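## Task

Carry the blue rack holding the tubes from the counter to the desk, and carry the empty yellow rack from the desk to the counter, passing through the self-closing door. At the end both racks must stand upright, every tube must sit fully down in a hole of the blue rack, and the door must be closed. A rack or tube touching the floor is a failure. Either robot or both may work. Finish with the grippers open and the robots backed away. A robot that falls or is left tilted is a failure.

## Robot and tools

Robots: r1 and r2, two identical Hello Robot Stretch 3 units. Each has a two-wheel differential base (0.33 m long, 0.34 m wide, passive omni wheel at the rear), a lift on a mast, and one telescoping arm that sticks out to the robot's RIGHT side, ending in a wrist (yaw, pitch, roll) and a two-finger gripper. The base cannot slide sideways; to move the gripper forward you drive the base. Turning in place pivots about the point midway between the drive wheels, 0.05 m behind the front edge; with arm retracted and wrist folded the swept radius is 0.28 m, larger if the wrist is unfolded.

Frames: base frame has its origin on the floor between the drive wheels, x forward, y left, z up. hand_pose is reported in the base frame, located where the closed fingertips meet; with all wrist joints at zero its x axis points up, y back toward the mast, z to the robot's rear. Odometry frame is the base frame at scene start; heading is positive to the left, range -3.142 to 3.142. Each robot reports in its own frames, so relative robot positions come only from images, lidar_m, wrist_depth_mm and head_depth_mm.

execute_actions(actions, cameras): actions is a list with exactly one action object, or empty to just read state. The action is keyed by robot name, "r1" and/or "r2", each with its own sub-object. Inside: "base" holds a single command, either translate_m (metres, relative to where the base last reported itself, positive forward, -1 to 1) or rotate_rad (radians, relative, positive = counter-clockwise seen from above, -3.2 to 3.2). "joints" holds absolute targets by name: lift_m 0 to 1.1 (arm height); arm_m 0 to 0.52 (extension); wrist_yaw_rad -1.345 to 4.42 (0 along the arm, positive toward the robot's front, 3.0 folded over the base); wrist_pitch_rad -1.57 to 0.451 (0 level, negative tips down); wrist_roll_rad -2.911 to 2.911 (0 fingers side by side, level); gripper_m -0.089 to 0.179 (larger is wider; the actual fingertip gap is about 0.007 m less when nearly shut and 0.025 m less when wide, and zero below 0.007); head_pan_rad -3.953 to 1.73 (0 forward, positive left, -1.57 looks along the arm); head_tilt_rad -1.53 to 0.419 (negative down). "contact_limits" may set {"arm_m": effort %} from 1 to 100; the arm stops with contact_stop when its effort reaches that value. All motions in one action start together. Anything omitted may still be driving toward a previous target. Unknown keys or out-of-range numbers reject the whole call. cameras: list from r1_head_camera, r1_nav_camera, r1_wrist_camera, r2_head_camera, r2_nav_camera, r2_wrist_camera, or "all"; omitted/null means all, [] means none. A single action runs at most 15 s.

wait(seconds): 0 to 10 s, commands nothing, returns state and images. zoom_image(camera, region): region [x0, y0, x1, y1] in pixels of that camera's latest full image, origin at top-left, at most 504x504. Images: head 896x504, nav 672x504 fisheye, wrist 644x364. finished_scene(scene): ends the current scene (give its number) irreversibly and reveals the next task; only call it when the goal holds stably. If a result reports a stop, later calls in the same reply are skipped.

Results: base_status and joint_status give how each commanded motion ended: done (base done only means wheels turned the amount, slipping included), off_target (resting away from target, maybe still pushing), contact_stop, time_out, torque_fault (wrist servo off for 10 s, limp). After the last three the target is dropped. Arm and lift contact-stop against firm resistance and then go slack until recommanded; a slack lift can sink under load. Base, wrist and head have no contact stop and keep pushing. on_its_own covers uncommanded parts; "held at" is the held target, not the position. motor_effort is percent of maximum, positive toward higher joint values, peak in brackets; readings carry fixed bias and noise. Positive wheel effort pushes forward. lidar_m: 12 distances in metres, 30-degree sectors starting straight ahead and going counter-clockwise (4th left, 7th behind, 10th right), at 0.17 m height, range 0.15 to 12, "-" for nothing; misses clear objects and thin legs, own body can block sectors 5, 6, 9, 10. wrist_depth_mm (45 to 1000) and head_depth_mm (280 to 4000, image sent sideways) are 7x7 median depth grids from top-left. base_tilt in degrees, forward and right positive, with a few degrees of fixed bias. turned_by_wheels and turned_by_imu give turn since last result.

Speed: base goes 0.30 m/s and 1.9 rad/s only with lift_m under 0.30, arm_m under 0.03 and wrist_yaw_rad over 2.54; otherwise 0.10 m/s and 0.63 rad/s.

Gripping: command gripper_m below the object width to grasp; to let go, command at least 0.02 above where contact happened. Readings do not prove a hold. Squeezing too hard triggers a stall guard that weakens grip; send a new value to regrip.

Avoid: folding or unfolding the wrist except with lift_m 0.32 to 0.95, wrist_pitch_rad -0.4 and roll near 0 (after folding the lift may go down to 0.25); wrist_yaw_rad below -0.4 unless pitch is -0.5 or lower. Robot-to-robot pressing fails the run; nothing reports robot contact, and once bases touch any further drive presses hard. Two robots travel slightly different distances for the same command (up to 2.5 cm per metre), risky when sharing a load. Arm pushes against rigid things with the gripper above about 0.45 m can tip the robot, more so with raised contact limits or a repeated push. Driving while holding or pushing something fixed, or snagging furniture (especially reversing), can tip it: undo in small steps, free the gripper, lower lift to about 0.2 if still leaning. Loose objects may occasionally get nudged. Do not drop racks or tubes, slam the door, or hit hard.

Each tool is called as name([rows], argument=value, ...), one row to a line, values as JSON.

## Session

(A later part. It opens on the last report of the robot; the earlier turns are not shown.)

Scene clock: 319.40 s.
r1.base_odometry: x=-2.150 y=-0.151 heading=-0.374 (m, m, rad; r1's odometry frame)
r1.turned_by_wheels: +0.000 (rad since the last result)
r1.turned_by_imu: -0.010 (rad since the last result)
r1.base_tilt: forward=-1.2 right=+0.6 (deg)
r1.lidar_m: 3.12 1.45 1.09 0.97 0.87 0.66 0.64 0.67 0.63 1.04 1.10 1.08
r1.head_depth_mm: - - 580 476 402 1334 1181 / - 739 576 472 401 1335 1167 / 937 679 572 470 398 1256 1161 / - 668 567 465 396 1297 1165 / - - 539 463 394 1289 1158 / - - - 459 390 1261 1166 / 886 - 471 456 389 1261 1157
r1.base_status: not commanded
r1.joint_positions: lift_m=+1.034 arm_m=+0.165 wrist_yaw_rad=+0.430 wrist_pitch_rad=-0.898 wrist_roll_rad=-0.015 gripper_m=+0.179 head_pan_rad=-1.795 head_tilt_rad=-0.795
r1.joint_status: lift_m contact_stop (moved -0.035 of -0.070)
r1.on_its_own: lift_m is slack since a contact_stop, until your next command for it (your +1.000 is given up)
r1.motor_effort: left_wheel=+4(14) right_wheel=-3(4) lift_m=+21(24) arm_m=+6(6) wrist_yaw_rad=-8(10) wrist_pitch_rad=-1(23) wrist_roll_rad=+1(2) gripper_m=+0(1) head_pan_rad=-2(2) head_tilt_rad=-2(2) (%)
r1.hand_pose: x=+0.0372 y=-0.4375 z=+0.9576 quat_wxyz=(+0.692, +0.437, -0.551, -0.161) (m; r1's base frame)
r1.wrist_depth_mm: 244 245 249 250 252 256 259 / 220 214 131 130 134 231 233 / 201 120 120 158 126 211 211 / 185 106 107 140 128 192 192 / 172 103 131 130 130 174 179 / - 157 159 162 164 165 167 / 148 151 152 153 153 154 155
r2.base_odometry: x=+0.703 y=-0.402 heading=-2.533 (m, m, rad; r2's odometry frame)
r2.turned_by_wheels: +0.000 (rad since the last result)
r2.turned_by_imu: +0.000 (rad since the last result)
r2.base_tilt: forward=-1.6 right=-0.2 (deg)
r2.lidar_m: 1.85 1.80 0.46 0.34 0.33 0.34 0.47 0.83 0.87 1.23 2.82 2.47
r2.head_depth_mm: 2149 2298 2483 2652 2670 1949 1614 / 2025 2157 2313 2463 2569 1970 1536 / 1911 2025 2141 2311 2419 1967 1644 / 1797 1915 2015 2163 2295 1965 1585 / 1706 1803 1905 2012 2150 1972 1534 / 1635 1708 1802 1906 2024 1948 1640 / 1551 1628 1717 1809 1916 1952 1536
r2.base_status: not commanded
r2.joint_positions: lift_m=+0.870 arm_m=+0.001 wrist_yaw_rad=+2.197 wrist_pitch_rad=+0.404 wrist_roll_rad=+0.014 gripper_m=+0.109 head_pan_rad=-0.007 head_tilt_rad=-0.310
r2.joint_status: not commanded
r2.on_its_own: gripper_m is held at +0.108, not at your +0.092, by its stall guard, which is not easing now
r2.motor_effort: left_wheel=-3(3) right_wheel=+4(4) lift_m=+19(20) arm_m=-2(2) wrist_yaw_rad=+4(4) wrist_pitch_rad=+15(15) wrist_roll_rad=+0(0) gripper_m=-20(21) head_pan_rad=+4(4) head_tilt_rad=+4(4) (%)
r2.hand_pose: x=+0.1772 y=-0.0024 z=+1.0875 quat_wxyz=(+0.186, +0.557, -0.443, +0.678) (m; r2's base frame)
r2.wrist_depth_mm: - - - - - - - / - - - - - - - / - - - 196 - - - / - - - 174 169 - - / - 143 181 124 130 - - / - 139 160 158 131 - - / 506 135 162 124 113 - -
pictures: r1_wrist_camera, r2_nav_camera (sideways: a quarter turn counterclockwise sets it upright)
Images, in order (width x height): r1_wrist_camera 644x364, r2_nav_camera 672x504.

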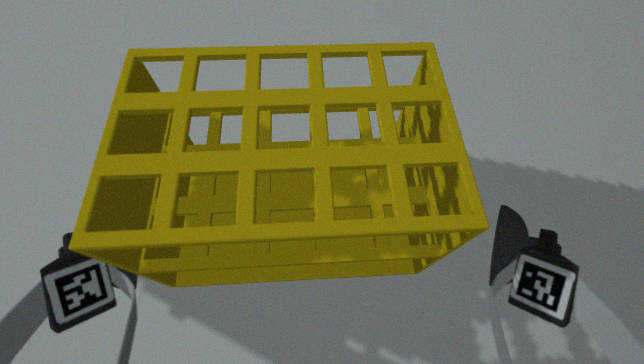

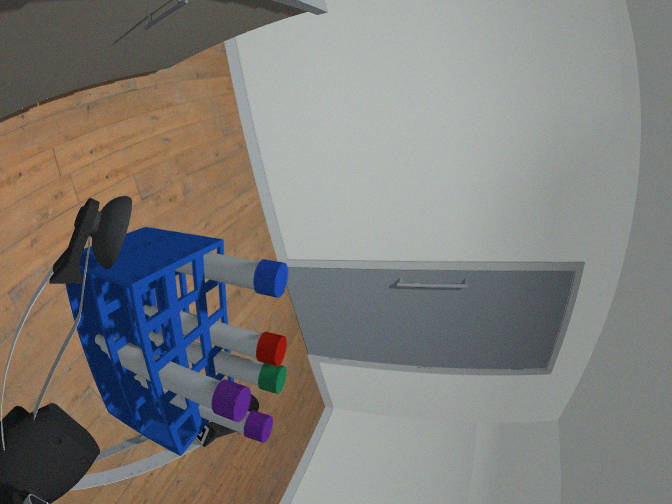

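execute_actions([
  {"r1":{"base":{"translate_m":0.01},"joints":{"lift_m":1.042}},"r2":{"base":{"translate_m":0.6}}},
], cameras=[])

execute_actions([
  {"r1":{"joints":{"arm_m":0.2}}},
], cameras=["r1_wrist_camera","r2_nav_camera"])

Scene clock: 340.23 s.
r1.base_odometry: x=-2.141 y=-0.155 heading=-0.374 (m, m, rad; r1's odometry frame)
r1.turned_by_wheels: +0.000 (rad since the last result)
r1.turned_by_imu: -0.001 (rad since the last result)
r1.base_tilt: forward=-1.2 right=+0.6 (deg)
r1.lidar_m: 3.11 1.44 1.09 0.97 0.88 0.67 0.65 0.68 0.63 1.05 1.09 1.08
r1.head_depth_mm: - 688 581 475 404 1347 1195 / 881 738 574 472 401 1328 1163 / - 698 569 469 398 1269 1170 / - 672 565 466 396 1310 1173 / - - 529 461 393 1283 1164 / - - - 460 391 1258 1163 / 885 650 487 456 389 1254 1150
r1.base_status: done
r1.joint_positions: lift_m=+1.042 arm_m=+0.165 wrist_yaw_rad=+0.422 wrist_pitch_rad=-0.905 wrist_roll_rad=-0.015 gripper_m=+0.179 head_pan_rad=-1.795 head_tilt_rad=-0.795
r1.joint_status: all done
r1.motor_effort: left_wheel=+1(9) right_wheel=-2(6) lift_m=+25(25) arm_m=+3(6) wrist_yaw_rad=-2(9) wrist_pitch_rad=+2(3) wrist_roll_rad=+1(1) gripper_m=+0(0) head_pan_rad=-2(3) head_tilt_rad=-2(2) (%)
r1.hand_pose: x=+0.0356 y=-0.4370 z=+0.9642 quat_wxyz=(+0.691, +0.437, -0.552, -0.166) (m; r1's base frame)
r1.wrist_depth_mm: 249 252 255 258 261 266 267 / 226 225 223 228 225 237 240 / 206 153 124 158 127 217 218 / 192 125 112 115 116 195 200 / 180 114 104 142 133 116 186 / - 145 164 166 167 171 174 / 154 156 157 158 160 159 161
r2.base_odometry: x=+0.211 y=-0.745 heading=-2.533 (m, m, rad; r2's odometry frame)
r2.turned_by_wheels: +0.000 (rad since the last result)
r2.turned_by_imu: -0.003 (rad since the last result)
r2.base_tilt: forward=-1.6 right=-0.2 (deg)
r2.lidar_m: 1.31 1.27 1.34 0.64 0.63 0.65 0.89 1.36 1.42 2.00 2.54 1.74
r2.head_depth_mm: 1496 1603 1719 1851 2016 1958 1616 / 1409 1501 1606 1711 1860 1917 1542 / 1326 1393 1488 1600 1715 1818 1645 / 1246 1317 1399 1496 1591 1704 1577 / 1189 1257 1330 1413 1494 1603 1541 / 1131 1184 1253 1321 1406 1497 1554 / 1080 1132 1194 1257 1326 1405 1456
r2.base_status: done
r2.joint_positions: lift_m=+0.870 arm_m=+0.001 wrist_yaw_rad=+2.197 wrist_pitch_rad=+0.404 wrist_roll_rad=+0.014 gripper_m=+0.109 head_pan_rad=-0.007 head_tilt_rad=-0.309
r2.joint_status: not commanded
r2.on_its_own: gripper_m is held at +0.108, not at your +0.092, by its stall guard, which is not easing now
r2.motor_effort: left_wheel=-3(5) right_wheel=+3(8) lift_m=+20(20) arm_m=-2(2) wrist_yaw_rad=+3(4) wrist_pitch_rad=+15(15) wrist_roll_rad=+0(0) gripper_m=-21(21) head_pan_rad=+4(4) head_tilt_rad=+4(4) (%)
r2.hand_pose: x=+0.1772 y=-0.0024 z=+1.0875 quat_wxyz=(+0.186, +0.557, -0.443, +0.678) (m; r2's base frame)
r2.wrist_depth_mm: - - - - - - - / - - - - - - - / - - - 197 - - - / - - - 175 169 - - / - 143 181 124 130 - - / - 139 162 158 131 - - / - 135 162 124 113 - -
pictures: none
No camera images: the call's "cameras" was empty. Leave "cameras" out to get every camera's image.

Scene clock: 341.53 s.
r1.base_odometry: x=-2.141 y=-0.155 heading=-0.374 (m, m, rad; r1's odometry frame)
r1.turned_by_wheels: +0.000 (rad since the last result)
r1.turned_by_imu: +0.000 (rad since the last result)
r1.base_tilt: forward=-1.2 right=+0.6 (deg)
r1.lidar_m: 3.11 1.44 1.09 0.97 0.89 0.67 0.65 0.68 0.63 1.04 1.10 1.07
r1.head_depth_mm: - 692 580 476 403 1340 1186 / 916 737 575 472 400 1321 1166 / 907 726 569 469 398 1269 1177 / - 696 565 465 395 1304 1172 / - 687 544 463 393 1293 1164 / - - 519 459 391 1268 1156 / 868 684 504 455 389 1251 1152
r1.base_status: not commanded
r1.joint_positions: lift_m=+1.042 arm_m=+0.200 wrist_yaw_rad=+0.422 wrist_pitch_rad=-0.906 wrist_roll_rad=-0.015 gripper_m=+0.179 head_pan_rad=-1.795 head_tilt_rad=-0.795
r1.joint_status: all done
r1.motor_effort: left_wheel=+1(1) right_wheel=-2(2) lift_m=+26(25) arm_m=+3(3) wrist_yaw_rad=-2(2) wrist_pitch_rad=+3(3) wrist_roll_rad=+1(1) gripper_m=+0(0) head_pan_rad=-3(1) head_tilt_rad=-2(2) (%)
r1.hand_pose: x=+0.0355 y=-0.4717 z=+0.9640 quat_wxyz=(+0.691, +0.437, -0.551, -0.166) (m; r1's base frame)
r1.wrist_depth_mm: 249 251 255 257 260 262 263 / 226 227 225 229 235 238 239 / 210 202 122 123 127 216 218 / 191 131 110 113 136 196 200 / 179 114 140 142 137 112 186 / - 131 130 130 129 100 174 / 153 156 157 157 159 161 161
r2.base_odometry: x=+0.211 y=-0.745 heading=-2.533 (m, m, rad; r2's odometry frame)
r2.turned_by_wheels: +0.000 (rad since the last result)
r2.turned_by_imu: +0.000 (rad since the last result)
r2.base_tilt: forward=-1.7 right=-0.2 (deg)
r2.lidar_m: 1.30 1.27 1.33 0.64 0.63 0.65 0.89 1.36 1.42 2.01 2.54 1.74
r2.head_depth_mm: 1498 1585 1712 1854 2024 1968 1604 / 1408 1493 1595 1705 1861 1921 1543 / 1328 1402 1489 1605 1712 1813 1633 / 1251 1323 1404 1488 1586 1707 1591 / 1189 1251 1324 1403 1496 1600 1537 / 1130 1191 1250 1327 1403 1504 1558 / 1077 1133 1188 1256 1325 1405 1457
r2.base_status: not commanded
r2.joint_positions: lift_m=+0.870 arm_m=+0.001 wrist_yaw_rad=+2.197 wrist_pitch_rad=+0.404 wrist_roll_rad=+0.014 gripper_m=+0.109 head_pan_rad=-0.007 head_tilt_rad=-0.309
r2.joint_status: not commanded
r2.on_its_own: gripper_m is held at +0.108, not at your +0.092, by its stall guard, which is not easing now
r2.motor_effort: left_wheel=-3(3) right_wheel=+3(3) lift_m=+19(19) arm_m=-2(2) wrist_yaw_rad=+3(4) wrist_pitch_rad=+15(15) wrist_roll_rad=+0(0) gripper_m=-21(21) head_pan_rad=+5(4) head_tilt_rad=+3(4) (%)
r2.hand_pose: x=+0.1772 y=-0.0024 z=+1.0875 quat_wxyz=(+0.186, +0.557, -0.443, +0.678) (m; r2's base frame)
r2.wrist_depth_mm: - - - - - - - / - - - - - - - / - - - 198 - - - / - - - 174 169 - - / - 143 181 123 130 - - / - 139 161 158 131 - - / - 136 162 124 112 - -
pictures: r1_wrist_camera, r2_nav_camera (sideways: a quarter turn counterclockwise sets it upright)
Images, in order (width x height): r1_wrist_camera 644x364, r2_nav_camera 672x504.

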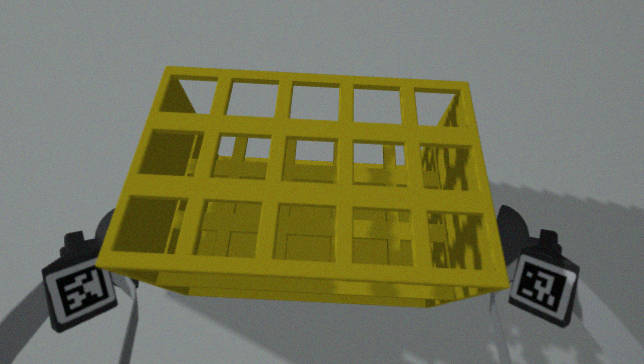

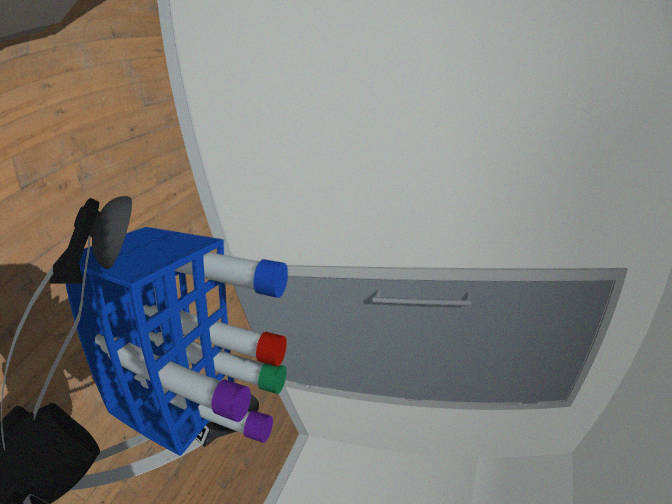

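execute_actions([
  {"r1":{"joints":{"arm_m":0.21,"gripper_m":0.092}}},
], cameras=[])

execute_actions([
  {"r1":{"joints":{"lift_m":1.09}}},
], cameras=["r1_wrist_camera"])

execute_actions([
  {"r1":{"joints":{"arm_m":0.0,"wrist_yaw_rad":1.2}}},
], cameras=["r1_wrist_camera","r1_nav_camera"])

Scene clock: 355.47 s.
r1.base_odometry: x=-2.141 y=-0.155 heading=-0.374 (m, m, rad; r1's odometry frame)
r1.turned_by_wheels: +0.000 (rad since the last result)
r1.turned_by_imu: -0.001 (rad since the last result)
r1.base_tilt: forward=-1.2 right=+0.7 (deg)
r1.lidar_m: 3.11 1.44 1.09 0.97 0.88 0.66 0.65 0.68 0.63 1.05 1.10 1.07
r1.head_depth_mm: - 703 581 475 404 1338 1187 / 921 735 576 472 399 1332 1168 / 912 728 570 468 398 1269 1177 / - 719 565 465 396 1291 1158 / - 688 545 463 393 1287 1165 / - - 531 460 390 1257 1157 / 866 693 513 456 389 1251 1146
r1.base_status: not commanded
r1.joint_positions: lift_m=+1.042 arm_m=+0.210 wrist_yaw_rad=+0.422 wrist_pitch_rad=-0.906 wrist_roll_rad=-0.015 gripper_m=+0.093 head_pan_rad=-1.795 head_tilt_rad=-0.795
r1.joint_status: all done
r1.motor_effort: left_wheel=+1(1) right_wheel=-2(2) lift_m=+26(26) arm_m=+3(5) wrist_yaw_rad=-3(2) wrist_pitch_rad=+3(3) wrist_roll_rad=+1(1) gripper_m=-17(92) head_pan_rad=-1(2) head_tilt_rad=-3(2) (%)
r1.hand_pose: x=+0.0354 y=-0.4817 z=+0.9640 quat_wxyz=(+0.691, +0.437, -0.551, -0.166) (m; r1's base frame)
r1.wrist_depth_mm: 252 254 254 258 261 264 267 / 227 224 136 137 139 236 238 / 208 203 157 158 155 212 218 / 192 127 113 113 115 193 202 / 178 122 135 135 138 128 186 / 167 163 165 166 167 - 173 / 153 156 157 157 159 160 161
r2.base_odometry: x=+0.211 y=-0.745 heading=-2.533 (m, m, rad; r2's odometry frame)
r2.turned_by_wheels: +0.000 (rad since the last result)
r2.turned_by_imu: -0.001 (rad since the last result)
r2.base_tilt: forward=-1.7 right=-0.1 (deg)
r2.lidar_m: 1.30 1.27 1.33 0.64 0.63 0.64 0.89 1.36 1.43 2.01 2.54 1.74
r2.head_depth_mm: 1498 1598 1712 1855 2025 1950 1602 / 1406 1500 1603 1719 1863 1913 1539 / 1326 1400 1485 1598 1708 1817 1633 / 1248 1320 1400 1488 1589 1711 1587 / 1184 1256 1320 1404 1500 1600 1535 / 1132 1187 1253 1326 1409 1503 1544 / 1080 1139 1188 1257 1322 1407 1455
r2.base_status: not commanded
r2.joint_positions: lift_m=+0.870 arm_m=+0.001 wrist_yaw_rad=+2.197 wrist_pitch_rad=+0.404 wrist_roll_rad=+0.014 gripper_m=+0.109 head_pan_rad=-0.007 head_tilt_rad=-0.309
r2.joint_status: not commanded
r2.on_its_own: gripper_m is held at +0.108, not at your +0.092, by its stall guard, which is not easing now
r2.motor_effort: left_wheel=-3(3) right_wheel=+3(3) lift_m=+20(20) arm_m=-2(2) wrist_yaw_rad=+4(4) wrist_pitch_rad=+15(15) wrist_roll_rad=+0(0) gripper_m=-21(21) head_pan_rad=+4(4) head_tilt_rad=+4(3) (%)
r2.hand_pose: x=+0.1772 y=-0.0024 z=+1.0875 quat_wxyz=(+0.186, +0.557, -0.443, +0.678) (m; r2's base frame)
r2.wrist_depth_mm: - - - - - - - / - - - - - - - / - - - 197 - - - / - - - 174 169 - - / - 142 182 124 130 - - / - 139 161 158 131 - - / - 135 162 124 113 - -
pictures: none
No camera images: the call's "cameras" was empty. Leave "cameras" out to get every camera's image.

Scene clock: 356.73 s.
r1.base_odometry: x=-2.141 y=-0.155 heading=-0.374 (m, m, rad; r1's odometry frame)
r1.turned_by_wheels: +0.000 (rad since the last result)
r1.turned_by_imu: +0.000 (rad since the last result)
r1.base_tilt: forward=-1.2 right=+0.6 (deg)
r1.lidar_m: 3.12 1.44 1.09 0.98 0.89 0.67 0.65 0.68 0.63 1.05 1.10 1.07
r1.head_depth_mm: 964 744 579 475 404 1336 1194 / 938 736 577 472 400 1333 1174 / 925 727 571 469 398 1277 1177 / 915 720 566 466 396 1302 1175 / 896 712 559 463 393 1291 1163 / - - 525 458 390 1267 1152 / - 505 518 456 389 1256 1150
r1.base_status: not commanded
r1.joint_positions: lift_m=+1.090 arm_m=+0.210 wrist_yaw_rad=+0.422 wrist_pitch_rad=-0.910 wrist_roll_rad=-0.015 gripper_m=+0.093 head_pan_rad=-1.795 head_tilt_rad=-0.795
r1.joint_status: all done
r1.motor_effort: left_wheel=+1(1) right_wheel=-2(2) lift_m=+26(23) arm_m=+3(3) wrist_yaw_rad=-2(2) wrist_pitch_rad=+6(5) wrist_roll_rad=+1(1) gripper_m=-16(17) head_pan_rad=-3(3) head_tilt_rad=-2(2) (%)
r1.hand_pose: x=+0.0351 y=-0.4809 z=+1.0114 quat_wxyz=(+0.690, +0.438, -0.551, -0.168) (m; r1's base frame)
r1.wrist_depth_mm: 313 318 320 323 328 330 335 / 286 289 286 287 293 300 304 / 261 261 136 137 138 277 277 / 242 139 119 119 119 247 254 / 225 127 154 140 141 228 234 / 211 - 166 171 171 - 221 / 197 198 199 200 202 204 205
r2.base_odometry: x=+0.211 y=-0.745 heading=-2.533 (m, m, rad; r2's odometry frame)
r2.turned_by_wheels: +0.000 (rad since the last result)
r2.turned_by_imu: +0.000 (rad since the last result)
r2.base_tilt: forward=-1.6 right=-0.2 (deg)
r2.lidar_m: 1.31 1.27 1.33 0.64 0.63 0.65 0.89 1.36 1.42 2.01 2.53 1.74
r2.head_depth_mm: 1491 1612 1724 1862 2015 1955 1612 / 1400 1497 1595 1719 1854 1919 1548 / 1323 1398 1489 1598 1716 1819 1635 / 1249 1325 1410 1482 1607 1709 1592 / 1188 1258 1324 1401 1497 1603 1547 / 1133 1194 1258 1320 1402 1506 1548 / 1081 1131 1189 1255 1323 1407 1464
r2.base_status: not commanded
r2.joint_positions: lift_m=+0.870 arm_m=+0.001 wrist_yaw_rad=+2.197 wrist_pitch_rad=+0.404 wrist_roll_rad=+0.014 gripper_m=+0.109 head_pan_rad=-0.007 head_tilt_rad=-0.309
r2.joint_status: not commanded
r2.on_its_own: gripper_m is held at +0.108, not at your +0.092, by its stall guard, which is not easing now
r2.motor_effort: left_wheel=-3(3) right_wheel=+3(3) lift_m=+20(20) arm_m=-2(2) wrist_yaw_rad=+3(4) wrist_pitch_rad=+15(15) wrist_roll_rad=+0(0) gripper_m=-21(21) head_pan_rad=+4(4) head_tilt_rad=+4(3) (%)
r2.hand_pose: x=+0.1772 y=-0.0024 z=+1.0875 quat_wxyz=(+0.186, +0.557, -0.443, +0.678) (m; r2's base frame)
r2.wrist_depth_mm: - - - - - - - / - - - - - - - / - - - 197 - - - / - - - 173 169 - - / - 142 181 124 130 - - / - 139 162 158 131 - - / - 135 162 124 113 - -
pictures: r1_wrist_camera
Images, in order (width x height): r1_wrist_camera 644x364.

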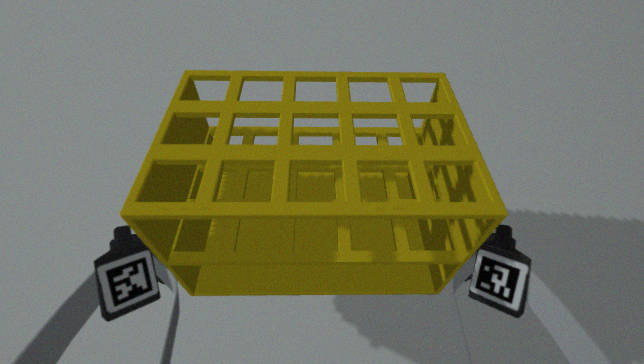

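Scene clock: 359.50 s.
r1.base_odometry: x=-2.141 y=-0.155 heading=-0.374 (m, m, rad; r1's odometry frame)
r1.turned_by_wheels: +0.000 (rad since the last result)
r1.turned_by_imu: +0.000 (rad since the last result)
r1.base_tilt: forward=-1.1 right=+0.5 (deg)
r1.lidar_m: 3.11 1.45 1.09 0.97 0.88 0.67 0.65 0.68 0.63 1.05 1.10 1.07
r1.head_depth_mm: - - 601 476 403 1341 1187 / - - - 460 401 1342 1172 / - - - 447 398 1270 1174 / - - - - - 1300 1171 / - - - - - 1295 1164 / - - - - - 1257 1159 / 872 - 552 - - 1257 1153
r1.base_status: not commanded
r1.joint_positions: lift_m=+1.090 arm_m=+0.000 wrist_yaw_rad=+1.199 wrist_pitch_rad=-0.910 wrist_roll_rad=-0.015 gripper_m=+0.093 head_pan_rad=-1.795 head_tilt_rad=-0.795
r1.joint_status: all done
r1.motor_effort: left_wheel=+1(1) right_wheel=-2(1) lift_m=+26(26) arm_m=-4(4) wrist_yaw_rad=+1(2) wrist_pitch_rad=+6(6) wrist_roll_rad=+1(1) gripper_m=-16(16) head_pan_rad=-2(2) head_tilt_rad=-2(2) (%)
r1.hand_pose: x=+0.1074 y=-0.1956 z=+1.0114 quat_wxyz=(+0.703, +0.614, -0.344, +0.106) (m; r1's base frame)
r1.wrist_depth_mm: - - - 326 332 334 332 / - - - 290 291 300 301 / - - 136 137 138 277 278 / - 139 119 119 120 248 254 / - 127 154 140 140 229 236 / - - 166 170 170 - 219 / - - - - 204 203 206
r2.base_odometry: x=+0.211 y=-0.745 heading=-2.533 (m, m, rad; r2's odometry frame)
r2.turned_by_wheels: +0.000 (rad since the last result)
r2.turned_by_imu: -0.001 (rad since the last result)
r2.base_tilt: forward=-1.6 right=-0.2 (deg)
r2.lidar_m: 1.31 1.27 1.33 0.64 0.63 0.64 0.89 1.36 1.42 2.01 2.54 1.74
r2.head_depth_mm: 1498 1596 1725 1845 2023 1964 1618 / 1398 1489 1608 1718 1853 1914 1534 / 1328 1399 1489 1602 1720 1821 1639 / 1241 1320 1401 1489 1588 1703 1586 / 1193 1254 1326 1404 1498 1609 1540 / 1129 1188 1247 1326 1402 1490 1554 / 1080 1134 1187 1251 1329 1410 1461
r2.base_status: not commanded
r2.joint_positions: lift_m=+0.870 arm_m=+0.001 wrist_yaw_rad=+2.197 wrist_pitch_rad=+0.404 wrist_roll_rad=+0.014 gripper_m=+0.109 head_pan_rad=-0.007 head_tilt_rad=-0.309
r2.joint_status: not commanded
r2.on_its_own: gripper_m is held at +0.108, not at your +0.092, by its stall guard, which is not easing now
r2.motor_effort: left_wheel=-3(3) right_wheel=+4(4) lift_m=+20(19) arm_m=-2(2) wrist_yaw_rad=+4(4) wrist_pitch_rad=+15(15) wrist_roll_rad=+0(0) gripper_m=-20(21) head_pan_rad=+4(4) head_tilt_rad=+4(4) (%)
r2.hand_pose: x=+0.1772 y=-0.0024 z=+1.0875 quat_wxyz=(+0.186, +0.557, -0.443, +0.678) (m; r2's base frame)
r2.wrist_depth_mm: - - - - - - - / - - - - - - - / - - - 197 - - - / - - - 175 169 - - / - 142 181 124 130 - - / - 139 161 158 131 - - / - 135 162 124 113 - -
pictures: r1_nav_camera (sideways: a quarter turn counterclockwise sets it upright), r1_wrist_camera
Images, in order (width x height): r1_nav_camera 672x504, r1_wrist_camera 644x364.

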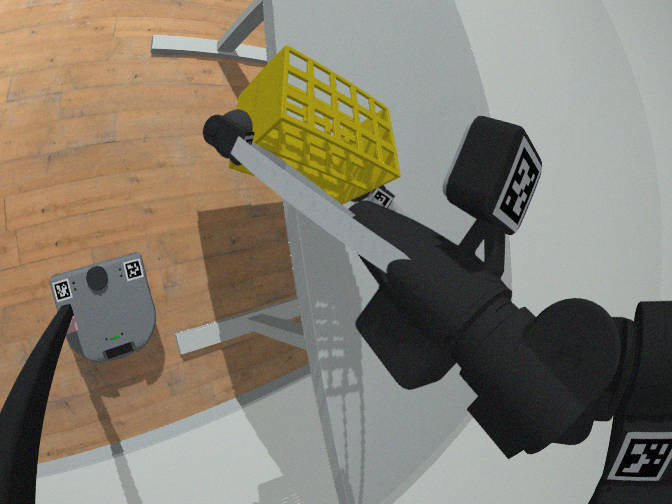

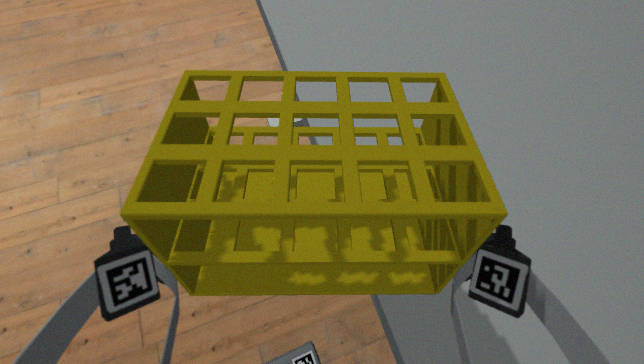

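execute_actions([
  {"r1":{"base":{"rotate_rad":-1.57},"joints":{"wrist_yaw_rad":2.3,"head_pan_rad":-3.14,"head_tilt_rad":-0.5}}},
], cameras=["r1_head_camera","r1_nav_camera"])

Scene clock: 377.40 s.
r1.base_odometry: x=-2.141 y=-0.155 heading=-1.944 (m, m, rad; r1's odometry frame)
r1.turned_by_wheels: -1.570 (rad since the last result)
r1.turned_by_imu: -1.570 (rad since the last result)
r1.base_tilt: forward=-1.2 right=+0.5 (deg)
r1.lidar_m: 1.05 1.10 1.07 3.11 1.43 1.08 0.97 0.88 0.67 0.65 0.68 0.63
r1.head_depth_mm: - - - 1183 1267 1421 1362 / - - - 1183 1273 1427 1359 / - - - 1099 1183 1337 1352 / - - - 1110 1191 1345 1351 / - - - 1112 1212 1359 1346 / - - - 1121 1217 1362 1325 / - - - 1130 1220 1378 1321
r1.base_status: done
r1.joint_positions: lift_m=+1.090 arm_m=+0.000 wrist_yaw_rad=+2.298 wrist_pitch_rad=-0.910 wrist_roll_rad=-0.015 gripper_m=+0.093 head_pan_rad=-3.133 head_tilt_rad=-0.507
r1.joint_status: all done
r1.motor_effort: left_wheel=+3(8) right_wheel=-4(9) lift_m=+26(26) arm_m=-4(4) wrist_yaw_rad=+2(2) wrist_pitch_rad=+6(5) wrist_roll_rad=+1(1) gripper_m=-15(17) head_pan_rad=-2(40) head_tilt_rad=+4(26) (%)
r1.hand_pose: x=+0.0820 y=-0.0535 z=+1.0114 quat_wxyz=(+0.544, +0.703, +0.028, +0.457) (m; r1's base frame)
r1.wrist_depth_mm: - - - 327 329 333 334 / - - - 305 291 302 304 / - - 136 137 138 276 278 / - 139 118 118 120 250 255 / - 127 154 140 141 241 236 / - - 162 170 170 - 236 / - - - - - - 784
r2.base_odometry: x=+0.211 y=-0.745 heading=-2.533 (m, m, rad; r2's odometry frame)
r2.turned_by_wheels: +0.000 (rad since the last result)
r2.turned_by_imu: -0.001 (rad since the last result)
r2.base_tilt: forward=-1.6 right=-0.1 (deg)
r2.lidar_m: 1.31 1.27 1.34 0.64 0.62 0.64 0.89 1.36 1.42 2.01 2.53 1.74
r2.head_depth_mm: 1492 1597 1720 1859 2034 1952 1609 / 1407 1495 1602 1721 1855 1904 1532 / 1322 1397 1495 1600 1714 1821 1638 / 1249 1311 1399 1488 1595 1709 1585 / 1183 1258 1329 1407 1496 1602 1540 / 1134 1187 1255 1324 1405 1494 1552 / 1076 1128 1188 1256 1323 1404 1463
r2.base_status: not commanded
r2.joint_positions: lift_m=+0.870 arm_m=+0.001 wrist_yaw_rad=+2.197 wrist_pitch_rad=+0.404 wrist_roll_rad=+0.014 gripper_m=+0.109 head_pan_rad=-0.007 head_tilt_rad=-0.309
r2.joint_status: not commanded
r2.on_its_own: gripper_m is held at +0.108, not at your +0.092, by its stall guard, which is not easing now
r2.motor_effort: left_wheel=-3(4) right_wheel=+3(3) lift_m=+19(19) arm_m=-2(2) wrist_yaw_rad=+4(4) wrist_pitch_rad=+15(15) wrist_roll_rad=+0(0) gripper_m=-21(20) head_pan_rad=+4(4) head_tilt_rad=+4(5) (%)
r2.hand_pose: x=+0.1772 y=-0.0024 z=+1.0875 quat_wxyz=(+0.186, +0.557, -0.443, +0.678) (m; r2's base frame)
r2.wrist_depth_mm: - - - - - - - / - - - - - - - / - - - 197 - - - / - - - 174 169 - - / - 143 181 124 130 - - / - 139 161 157 132 - - / - 135 161 123 113 - -
pictures: r1_head_camera (sideways: a quarter turn clockwise sets it upright), r1_nav_camera (sideways: a quarter turn counterclockwise sets it upright)
Images, in order (width x height): r1_head_camera 896x504, r1_nav_camera 672x504.

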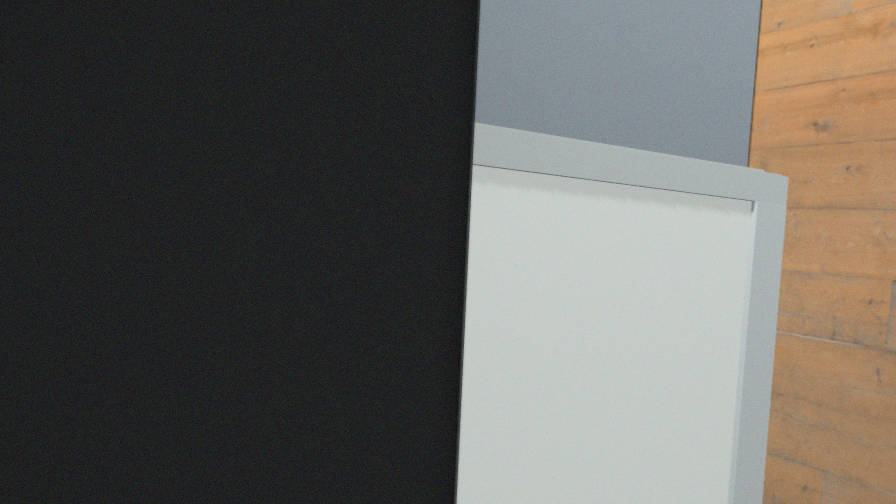

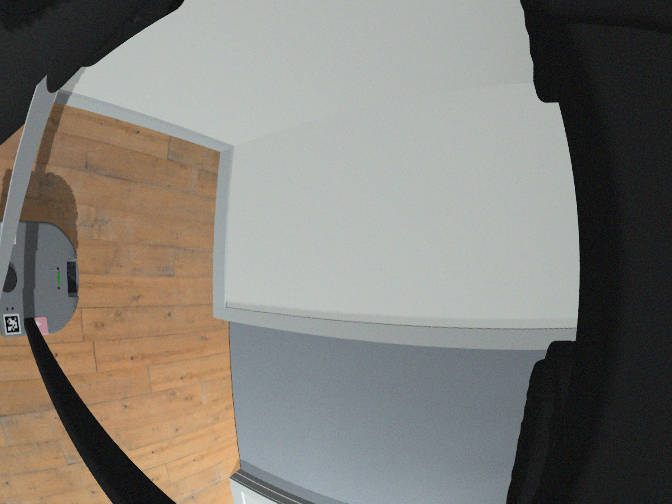

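execute_actions([
  {"r1":{"base":{"rotate_rad":1.57},"joints":{"lift_m":1.0}}},
], cameras=[])

execute_actions([
  {"r1":{"base":{"translate_m":0.55}}},
], cameras=[])

execute_actions([
  {"r1":{"base":{"rotate_rad":-1.57}}},
], cameras=["r1_nav_camera"])

Scene clock: 397.33 s.
r1.base_odometry: x=-2.141 y=-0.155 heading=-0.374 (m, m, rad; r1's odometry frame)
r1.turned_by_wheels: +1.570 (rad since the last result)
r1.turned_by_imu: +1.568 (rad since the last result)
r1.base_tilt: forward=-1.1 right=+0.6 (deg)
r1.lidar_m: 3.09 1.45 1.09 0.97 0.88 0.66 0.65 0.68 0.63 1.04 1.10 1.07
r1.head_depth_mm: 531 571 613 - - - - / 531 577 615 - - - - / 532 577 620 - - - - / 535 580 629 - - - - / 537 583 635 700 756 - - / 542 586 642 707 758 - - / 543 590 644 706 763 - -
r1.base_status: done
r1.joint_positions: lift_m=+1.000 arm_m=+0.000 wrist_yaw_rad=+2.298 wrist_pitch_rad=-0.911 wrist_roll_rad=-0.015 gripper_m=+0.093 head_pan_rad=-3.133 head_tilt_rad=-0.507
r1.joint_status: all done
r1.motor_effort: left_wheel=-3(9) right_wheel=+4(10) lift_m=+19(20) arm_m=-4(4) wrist_yaw_rad=+2(2) wrist_pitch_rad=+6(6) wrist_roll_rad=+1(1) gripper_m=-16(17) head_pan_rad=-3(4) head_tilt_rad=+3(4) (%)
r1.hand_pose: x=+0.0820 y=-0.0536 z=+0.9217 quat_wxyz=(+0.544, +0.703, +0.028, +0.457) (m; r1's base frame)
r1.wrist_depth_mm: 874 - - - - - - / 979 - - - - - - / - - 136 137 138 - - / - 139 118 118 120 - - / - 127 154 139 141 - - / - - 162 169 171 - - / 979 958 - - 988 - 995
r2.base_odometry: x=+0.211 y=-0.745 heading=-2.533 (m, m, rad; r2's odometry frame)
r2.turned_by_wheels: +0.000 (rad since the last result)
r2.turned_by_imu: -0.001 (rad since the last result)
r2.base_tilt: forward=-1.6 right=-0.2 (deg)
r2.lidar_m: 1.31 1.27 1.33 0.64 0.63 0.65 0.89 1.36 1.43 2.00 2.53 1.74
r2.head_depth_mm: 1491 1595 1723 1860 2001 1958 1610 / 1406 1500 1597 1718 1858 1910 1544 / 1323 1400 1489 1599 1714 1817 1632 / 1249 1318 1405 1493 1589 1713 1593 / 1192 1252 1328 1403 1496 1595 1538 / 1127 1193 1260 1328 1409 1500 1551 / 1079 1135 1190 1254 1322 1404 1456
r2.base_status: not commanded
r2.joint_positions: lift_m=+0.870 arm_m=+0.001 wrist_yaw_rad=+2.197 wrist_pitch_rad=+0.404 wrist_roll_rad=+0.014 gripper_m=+0.109 head_pan_rad=-0.007 head_tilt_rad=-0.309
r2.joint_status: not commanded
r2.on_its_own: gripper_m is held at +0.108, not at your +0.092, by its stall guard, which is not easing now
r2.motor_effort: left_wheel=-3(3) right_wheel=+3(4) lift_m=+20(20) arm_m=-2(2) wrist_yaw_rad=+3(3) wrist_pitch_rad=+15(15) wrist_roll_rad=+0(0) gripper_m=-21(21) head_pan_rad=+4(4) head_tilt_rad=+5(4) (%)
r2.hand_pose: x=+0.1772 y=-0.0024 z=+1.0875 quat_wxyz=(+0.186, +0.557, -0.443, +0.678) (m; r2's base frame)
r2.wrist_depth_mm: - - - - - - - / - - - - - - - / - - - 197 - - - / - - - 174 169 - - / - 143 182 124 130 - - / - 140 161 158 131 - - / - 135 161 124 113 - -
pictures: none
No camera images: the call's "cameras" was empty. Leave "cameras" out to get every camera's image.

Scene clock: 403.77 s.
r1.base_odometry: x=-1.629 y=-0.356 heading=-0.374 (m, m, rad; r1's odometry frame)
r1.turned_by_wheels: +0.000 (rad since the last result)
r1.turned_by_imu: -0.003 (rad since the last result)
r1.base_tilt: forward=-1.1 right=+0.5 (deg)
r1.lidar_m: 2.56 1.31 1.07 1.04 1.04 1.23 1.20 1.02 1.09 1.07 0.70 1.57
r1.head_depth_mm: 1004 1085 1159 - - - - / 1008 1086 1164 - - - - / 1011 1098 1176 - - - - / 1019 1106 1196 - - - - / 1019 1106 1205 1330 1436 - - / 1026 1116 1196 1341 1446 - - / 1033 1117 1000 1328 1448 - -
r1.base_status: done
r1.joint_positions: lift_m=+1.000 arm_m=+0.000 wrist_yaw_rad=+2.298 wrist_pitch_rad=-0.911 wrist_roll_rad=-0.015 gripper_m=+0.093 head_pan_rad=-3.133 head_tilt_rad=-0.507
r1.joint_status: not commanded
r1.motor_effort: left_wheel=-3(5) right_wheel=+3(10) lift_m=+19(19) arm_m=-4(4) wrist_yaw_rad=+2(2) wrist_pitch_rad=+6(6) wrist_roll_rad=+1(1) gripper_m=-17(16) head_pan_rad=-4(3) head_tilt_rad=+4(4) (%)
r1.hand_pose: x=+0.0820 y=-0.0536 z=+0.9217 quat_wxyz=(+0.544, +0.703, +0.028, +0.457) (m; r1's base frame)
r1.wrist_depth_mm: 955 - - - - - - / - - - - - - - / - - 136 137 138 - - / - 139 118 119 120 - - / - 127 155 140 140 - - / - - 161 169 170 - - / 960 997 - 950 992 981 983
r2.base_odometry: x=+0.211 y=-0.745 heading=-2.533 (m, m, rad; r2's odometry frame)
r2.turned_by_wheels: +0.000 (rad since the last result)
r2.turned_by_imu: -0.001 (rad since the last result)
r2.base_tilt: forward=-1.7 right=-0.1 (deg)
r2.lidar_m: 1.30 1.27 1.33 0.64 0.62 0.64 0.89 1.36 1.42 2.01 2.54 1.75
r2.head_depth_mm: 1485 1609 1714 1848 2007 1950 1615 / 1410 1502 1600 1718 1861 1900 1534 / 1330 1398 1499 1595 1724 1813 1637 / 1250 1317 1403 1500 1596 1703 1584 / 1195 1253 1321 1412 1494 1605 1539 / 1134 1191 1256 1326 1406 1489 1547 / 1078 1134 1185 1254 1327 1410 1463
r2.base_status: not commanded
r2.joint_positions: lift_m=+0.870 arm_m=+0.001 wrist_yaw_rad=+2.197 wrist_pitch_rad=+0.404 wrist_roll_rad=+0.014 gripper_m=+0.109 head_pan_rad=-0.007 head_tilt_rad=-0.309
r2.joint_status: not commanded
r2.on_its_own: gripper_m is held at +0.108, not at your +0.092, by its stall guard, which is not easing now
r2.motor_effort: left_wheel=-3(4) right_wheel=+3(4) lift_m=+20(19) arm_m=-2(2) wrist_yaw_rad=+4(3) wrist_pitch_rad=+15(15) wrist_roll_rad=+0(1) gripper_m=-21(20) head_pan_rad=+4(4) head_tilt_rad=+5(3) (%)
r2.hand_pose: x=+0.1772 y=-0.0024 z=+1.0875 quat_wxyz=(+0.186, +0.557, -0.443, +0.678) (m; r2's base frame)
r2.wrist_depth_mm: - - - - - - - / - - - - - - - / - - - 197 - - - / - - - 174 168 - - / - 143 181 124 130 - - / - 140 161 158 131 - - / - 135 162 123 112 - -
pictures: none
No camera images: the call's "cameras" was empty. Leave "cameras" out to get every camera's image.

Scene clock: 407.20 s.
r1.base_odometry: x=-1.629 y=-0.356 heading=-1.944 (m, m, rad; r1's odometry frame)
r1.turned_by_wheels: -1.570 (rad since the last result)
r1.turned_by_imu: -1.569 (rad since the last result)
r1.base_tilt: forward=-1.1 right=+0.7 (deg)
r1.lidar_m: 1.07 0.70 1.59 2.57 1.30 1.06 1.04 1.02 1.22 1.20 1.03 1.10
r1.head_depth_mm: 865 934 999 - - - - / 871 938 1003 - - - - / 871 945 1013 - - - - / 873 954 1035 - - - - / 881 955 1040 1146 1239 - - / 886 961 1051 1154 1241 - - / 890 959 1035 1109 1182 - -
r1.base_status: done
r1.joint_positions: lift_m=+1.000 arm_m=+0.000 wrist_yaw_rad=+2.298 wrist_pitch_rad=-0.911 wrist_roll_rad=-0.015 gripper_m=+0.093 head_pan_rad=-3.133 head_tilt_rad=-0.507
r1.joint_status: not commanded
r1.motor_effort: left_wheel=+3(8) right_wheel=-4(7) lift_m=+19(19) arm_m=-4(4) wrist_yaw_rad=+2(1) wrist_pitch_rad=+5(6) wrist_roll_rad=+1(1) gripper_m=-16(16) head_pan_rad=-2(4) head_tilt_rad=+4(3) (%)
r1.hand_pose: x=+0.0820 y=-0.0536 z=+0.9217 quat_wxyz=(+0.544, +0.703, +0.028, +0.457) (m; r1's base frame)
r1.wrist_depth_mm: - - - - - 205 200 / - - - - - - 187 / - - 136 137 138 - 980 / - 139 119 118 120 - - / - 127 153 140 141 - - / - - 162 170 170 - - / 959 992 - 989 968 995 996
r2.base_odometry: x=+0.211 y=-0.745 heading=-2.533 (m, m, rad; r2's odometry frame)
r2.turned_by_wheels: +0.000 (rad since the last result)
r2.turned_by_imu: -0.001 (rad since the last result)
r2.base_tilt: forward=-1.5 right=-0.1 (deg)
r2.lidar_m: 1.30 1.27 1.33 0.64 0.63 0.65 0.89 1.36 1.43 2.01 2.54 1.74
r2.head_depth_mm: 1493 1602 1725 1856 2010 1969 1615 / 1402 1495 1594 1717 1861 1918 1535 / 1324 1396 1489 1597 1710 1813 1642 / 1249 1322 1400 1487 1596 1706 1590 / 1185 1249 1323 1406 1499 1605 1546 / 1131 1187 1257 1329 1401 1496 1562 / 1079 1129 1190 1253 1324 1405 1454
r2.base_status: not commanded
r2.joint_positions: lift_m=+0.870 arm_m=+0.001 wrist_yaw_rad=+2.197 wrist_pitch_rad=+0.404 wrist_roll_rad=+0.014 gripper_m=+0.109 head_pan_rad=-0.007 head_tilt_rad=-0.309
r2.joint_status: not commanded
r2.on_its_own: gripper_m is held at +0.108, not at your +0.092, by its stall guard, which is not easing now
r2.motor_effort: left_wheel=-3(3) right_wheel=+3(3) lift_m=+20(20) arm_m=-2(2) wrist_yaw_rad=+3(4) wrist_pitch_rad=+15(15) wrist_roll_rad=+0(0) gripper_m=-22(21) head_pan_rad=+4(4) head_tilt_rad=+4(4) (%)
r2.hand_pose: x=+0.1772 y=-0.0024 z=+1.0875 quat_wxyz=(+0.186, +0.557, -0.443, +0.678) (m; r2's base frame)
r2.wrist_depth_mm: - - - - - - - / - - - - - - - / - - - 197 - - - / - - - 174 169 - - / - 143 181 124 130 - - / - 139 161 158 131 - - / - 135 162 124 113 - -
pictures: r1_nav_camera (sideways: a quarter turn counterclockwise sets it upright)
Images, in order (width x height): r1_nav_camera 672x504.

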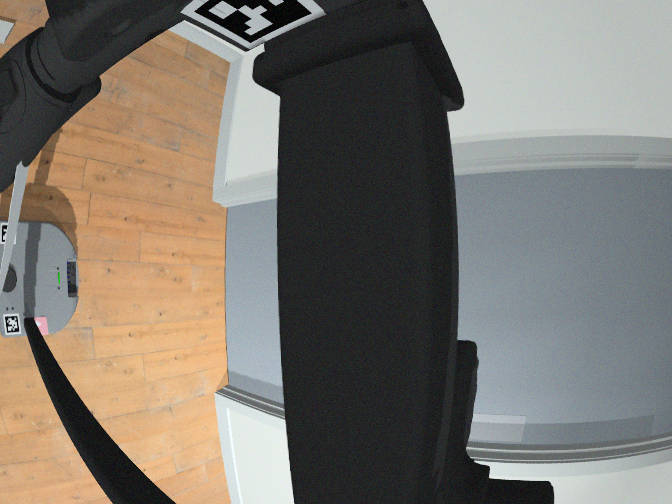

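execute_actions([
  {"r1":{"base":{"translate_m":-0.75}}},
], cameras=[])

execute_actions([
  {"r1":{"base":{"translate_m":-0.5}}},
], cameras=[])

execute_actions([
  {"r1":{"base":{"translate_m":-0.35}}},
], cameras=["r1_nav_camera","r2_nav_camera"])

Scene clock: 424.47 s.
r1.base_odometry: x=-1.355 y=+0.342 heading=-1.944 (m, m, rad; r1's odometry frame)
r1.turned_by_wheels: +0.000 (rad since the last result)
r1.turned_by_imu: +0.002 (rad since the last result)
r1.base_tilt: forward=-1.2 right=+0.6 (deg)
r1.lidar_m: 1.41 1.91 2.67 0.65 0.39 0.30 0.29 0.31 0.39 1.01 1.22 1.56
r1.head_depth_mm: - - - - - - - / - - - - - - - / - - - - - - - / - - - - - - - / - - - 292 313 - - / - - - 292 315 - - / - - - 294 317 - -
r1.base_status: done
r1.joint_positions: lift_m=+1.000 arm_m=+0.000 wrist_yaw_rad=+2.298 wrist_pitch_rad=-0.911 wrist_roll_rad=-0.015 gripper_m=+0.093 head_pan_rad=-3.133 head_tilt_rad=-0.507
r1.joint_status: not commanded
r1.motor_effort: left_wheel=+3(4) right_wheel=-3(11) lift_m=+19(19) arm_m=-4(4) wrist_yaw_rad=+1(2) wrist_pitch_rad=+5(6) wrist_roll_rad=+1(1) gripper_m=-16(17) head_pan_rad=-3(3) head_tilt_rad=+3(3) (%)
r1.hand_pose: x=+0.0820 y=-0.0536 z=+0.9217 quat_wxyz=(+0.544, +0.703, +0.028, +0.457) (m; r1's base frame)
r1.wrist_depth_mm: - - - - - - - / - - - - - - - / - - 136 137 138 - - / - 139 118 119 120 - - / 858 127 154 140 141 - - / - - 163 171 170 - - / 629 870 - 986 986 - -
r2.base_odometry: x=+0.211 y=-0.745 heading=-2.533 (m, m, rad; r2's odometry frame)
r2.turned_by_wheels: +0.000 (rad since the last result)
r2.turned_by_imu: -0.003 (rad since the last result)
r2.base_tilt: forward=-1.7 right=-0.2 (deg)
r2.lidar_m: 1.31 1.27 1.33 0.64 0.63 0.65 0.89 1.36 1.42 2.00 2.54 1.74
r2.head_depth_mm: 1493 1601 1720 1847 2017 1952 1602 / 1407 1502 1605 1716 1865 1922 1535 / 1323 1404 1487 1600 1722 1827 1643 / 1250 1319 1411 1491 1598 1724 1581 / 1185 1251 1319 1408 1494 1599 1542 / 1130 1190 1255 1326 1406 1500 1560 / 1078 1133 1191 1250 1325 1404 1459
r2.base_status: not commanded
r2.joint_positions: lift_m=+0.870 arm_m=+0.001 wrist_yaw_rad=+2.197 wrist_pitch_rad=+0.404 wrist_roll_rad=+0.014 gripper_m=+0.109 head_pan_rad=-0.007 head_tilt_rad=-0.309
r2.joint_status: not commanded
r2.on_its_own: gripper_m is held at +0.108, not at your +0.092, by its stall guard, which is not easing now
r2.motor_effort: left_wheel=-3(4) right_wheel=+3(3) lift_m=+20(20) arm_m=-2(2) wrist_yaw_rad=+4(3) wrist_pitch_rad=+15(15) wrist_roll_rad=+0(0) gripper_m=-21(21) head_pan_rad=+4(4) head_tilt_rad=+4(5) (%)
r2.hand_pose: x=+0.1772 y=-0.0024 z=+1.0875 quat_wxyz=(+0.186, +0.557, -0.443, +0.678) (m; r2's base frame)
r2.wrist_depth_mm: - - - - - - - / - - - - - - - / - - - 197 - - - / - - - 175 169 - - / - 143 181 124 130 - - / - 139 161 158 131 - - / - 136 162 124 113 - -
pictures: none
No camera images: the call's "cameras" was empty. Leave "cameras" out to get every camera's image.

Scene clock: 430.47 s.
r1.base_odometry: x=-1.173 y=+0.808 heading=-1.944 (m, m, rad; r1's odometry frame)
r1.turned_by_wheels: +0.000 (rad since the last result)
r1.turned_by_imu: +0.087 (rad since the last result)
r1.base_tilt: forward=-1.0 right=+0.4 (deg)
r1.lidar_m: 1.88 2.50 0.63 1.28 2.20 2.49 0.36 0.24 0.22 0.22 0.28 1.88
r1.head_depth_mm: 2077 2228 2353 - - - - / 2095 2278 2406 - - - - / 2030 2221 2441 - - - - / 473 520 573 - - - - / 391 423 462 509 553 - - / 333 357 383 415 443 - - / 294 308 327 349 367 - -
r1.base_status: done
r1.joint_positions: lift_m=+1.000 arm_m=-0.001 wrist_yaw_rad=+2.325 wrist_pitch_rad=-0.912 wrist_roll_rad=-0.015 gripper_m=+0.093 head_pan_rad=-3.133 head_tilt_rad=-0.505
r1.joint_status: not commanded
r1.on_its_own: wrist_yaw_rad is at rest, and its effort (-20) is outside its rest range (-12 to +12)
r1.motor_effort: left_wheel=+0(67) right_wheel=-16(60) lift_m=+20(20) arm_m=+12(12) wrist_yaw_rad=-20(28) wrist_pitch_rad=+6(6) wrist_roll_rad=+1(1) gripper_m=-16(16) head_pan_rad=-3(4) head_tilt_rad=+3(4) (%)
r1.hand_pose: x=+0.0792 y=-0.0498 z=+0.9215 quat_wxyz=(+0.538, +0.703, +0.038, +0.464) (m; r1's base frame)
r1.wrist_depth_mm: - 738 - - - - - / - - 908 - - - - / - - 136 137 139 - - / - 139 118 118 120 - - / - 127 154 140 141 - - / - - 162 170 171 - - / 964 962 - - 984 - 991
r2.base_odometry: x=+0.211 y=-0.745 heading=-2.533 (m, m, rad; r2's odometry frame)
r2.turned_by_wheels: +0.000 (rad since the last result)
r2.turned_by_imu: -0.001 (rad since the last result)
r2.base_tilt: forward=-1.6 right=-0.3 (deg)
r2.lidar_m: 1.31 1.27 1.33 0.64 0.63 0.65 0.89 1.36 1.42 2.01 1.49 1.52
r2.head_depth_mm: 3091 3196 3343 3450 2558 1790 1616 / 3492 3698 3808 3878 2689 1956 1536 / 3756 3868 - 3945 2692 1966 1642 / 1244 1321 1405 1492 1602 1705 1584 / 1193 1256 1322 1403 1499 1601 1530 / 1128 1191 1251 1327 1407 1491 1553 / 1081 1132 1194 1254 1327 1411 1446
r2.base_status: not commanded
r2.joint_positions: lift_m=+0.870 arm_m=+0.001 wrist_yaw_rad=+2.197 wrist_pitch_rad=+0.404 wrist_roll_rad=+0.014 gripper_m=+0.109 head_pan_rad=-0.007 head_tilt_rad=-0.309
r2.joint_status: not commanded
r2.on_its_own: gripper_m is held at +0.108, not at your +0.092, by its stall guard, which is not easing now
r2.motor_effort: left_wheel=-3(3) right_wheel=+3(3) lift_m=+20(20) arm_m=-1(2) wrist_yaw_rad=+4(4) wrist_pitch_rad=+15(15) wrist_roll_rad=+0(0) gripper_m=-21(20) head_pan_rad=+4(5) head_tilt_rad=+4(5) (%)
r2.hand_pose: x=+0.1772 y=-0.0024 z=+1.0875 quat_wxyz=(+0.186, +0.557, -0.443, +0.678) (m; r2's base frame)
r2.wrist_depth_mm: - - - - - - - / - - - - - - - / - - - 197 - - - / - - - 174 169 - - / - 143 181 124 130 - - / - 139 160 158 132 - - / - 136 162 124 113 - -
pictures: none
No camera images: the call's "cameras" was empty. Leave "cameras" out to get every camera's image.

Scene clock: 435.00 s.
r1.base_odometry: x=-1.046 y=+1.134 heading=-1.944 (m, m, rad; r1's odometry frame)
r1.turned_by_wheels: +0.000 (rad since the last result)
r1.turned_by_imu: +0.182 (rad since the last result)
r1.base_tilt: forward=-1.0 right=+0.5 (deg)
r1.lidar_m: 2.20 0.84 1.04 1.65 2.42 2.16 0.51 0.27 0.23 0.23 0.26 0.43
r1.head_depth_mm: 1814 1932 2039 - - - - / 1849 1999 2110 - - - - / 1906 2040 2221 - - - - / 1969 2123 2309 - - - - / 2020 2186 2356 2501 2101 - - / 1866 2009 2128 2287 2089 - - / 416 434 458 485 505 - -
r1.base_status: done
r1.joint_positions: lift_m=+1.000 arm_m=-0.001 wrist_yaw_rad=+2.358 wrist_pitch_rad=-0.912 wrist_roll_rad=-0.015 gripper_m=+0.093 head_pan_rad=-3.133 head_tilt_rad=-0.505
r1.joint_status: not commanded
r1.on_its_own: wrist_yaw_rad is held at +2.351, not at your +2.300, by its stall guard, which is not easing now
r1.motor_effort: left_wheel=-3(23) right_wheel=-1(44) lift_m=+20(20) arm_m=+9(12) wrist_yaw_rad=-7(29) wrist_pitch_rad=+7(6) wrist_roll_rad=+1(1) gripper_m=-16(16) head_pan_rad=-4(3) head_tilt_rad=+3(3) (%)
r1.hand_pose: x=+0.0760 y=-0.0467 z=+0.9215 quat_wxyz=(+0.530, +0.702, +0.050, +0.473) (m; r1's base frame)
r1.wrist_depth_mm: - - - - - - - / - - - - - - - / - - 136 137 138 - - / - 140 119 119 120 - - / - 127 154 139 141 - - / - - 162 170 171 - 418 / 952 986 - - 869 454 305
r2.base_odometry: x=+0.211 y=-0.745 heading=-2.533 (m, m, rad; r2's odometry frame)
r2.turned_by_wheels: +0.000 (rad since the last result)
r2.turned_by_imu: -0.001 (rad since the last result)
r2.base_tilt: forward=-1.6 right=-0.2 (deg)
r2.lidar_m: 1.31 1.27 1.33 0.64 0.63 0.64 0.89 1.36 1.42 2.00 1.80 1.53
r2.head_depth_mm: 3097 3200 3357 3415 2685 1948 1618 / 3508 3602 3781 3861 2695 1953 1531 / 3739 3967 - 3989 2671 1949 1642 / 1247 1320 1392 1482 1590 1711 1598 / 1191 1253 1325 1405 1498 1587 1540 / 1129 1192 1250 1329 1402 1498 1554 / 1081 1135 1193 1256 1324 1406 1453
r2.base_status: not commanded
r2.joint_positions: lift_m=+0.870 arm_m=+0.001 wrist_yaw_rad=+2.197 wrist_pitch_rad=+0.404 wrist_roll_rad=+0.014 gripper_m=+0.109 head_pan_rad=-0.007 head_tilt_rad=-0.309
r2.joint_status: not commanded
r2.on_its_own: gripper_m is held at +0.108, not at your +0.092, by its stall guard, which is not easing now
r2.motor_effort: left_wheel=-3(4) right_wheel=+3(3) lift_m=+20(20) arm_m=-2(2) wrist_yaw_rad=+4(3) wrist_pitch_rad=+15(15) wrist_roll_rad=+0(1) gripper_m=-21(21) head_pan_rad=+4(4) head_tilt_rad=+4(3) (%)
r2.hand_pose: x=+0.1772 y=-0.0024 z=+1.0875 quat_wxyz=(+0.186, +0.557, -0.443, +0.678) (m; r2's base frame)
r2.wrist_depth_mm: - - - - - - - / - - - - - - - / - - - 197 - - - / - - - 175 169 - - / - 142 182 124 130 - - / - 140 161 158 131 - - / - 136 161 124 113 - -
pictures: r1_nav_camera (sideways: a quarter turn counterclockwise sets it upright), r2_nav_camera (sideways: a quarter turn counterclockwise sets it upright)
Images, in order (width x height): r1_nav_camera 672x504, r2_nav_camera 672x504.

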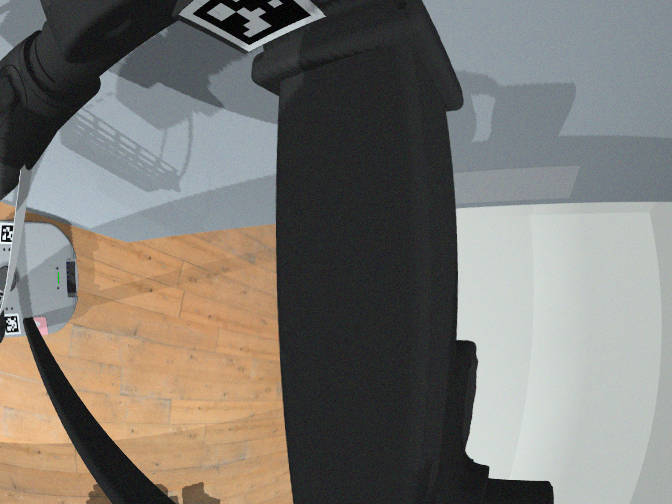

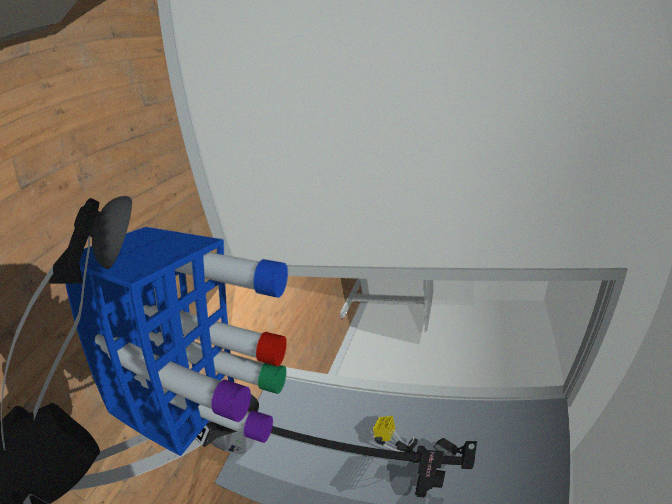

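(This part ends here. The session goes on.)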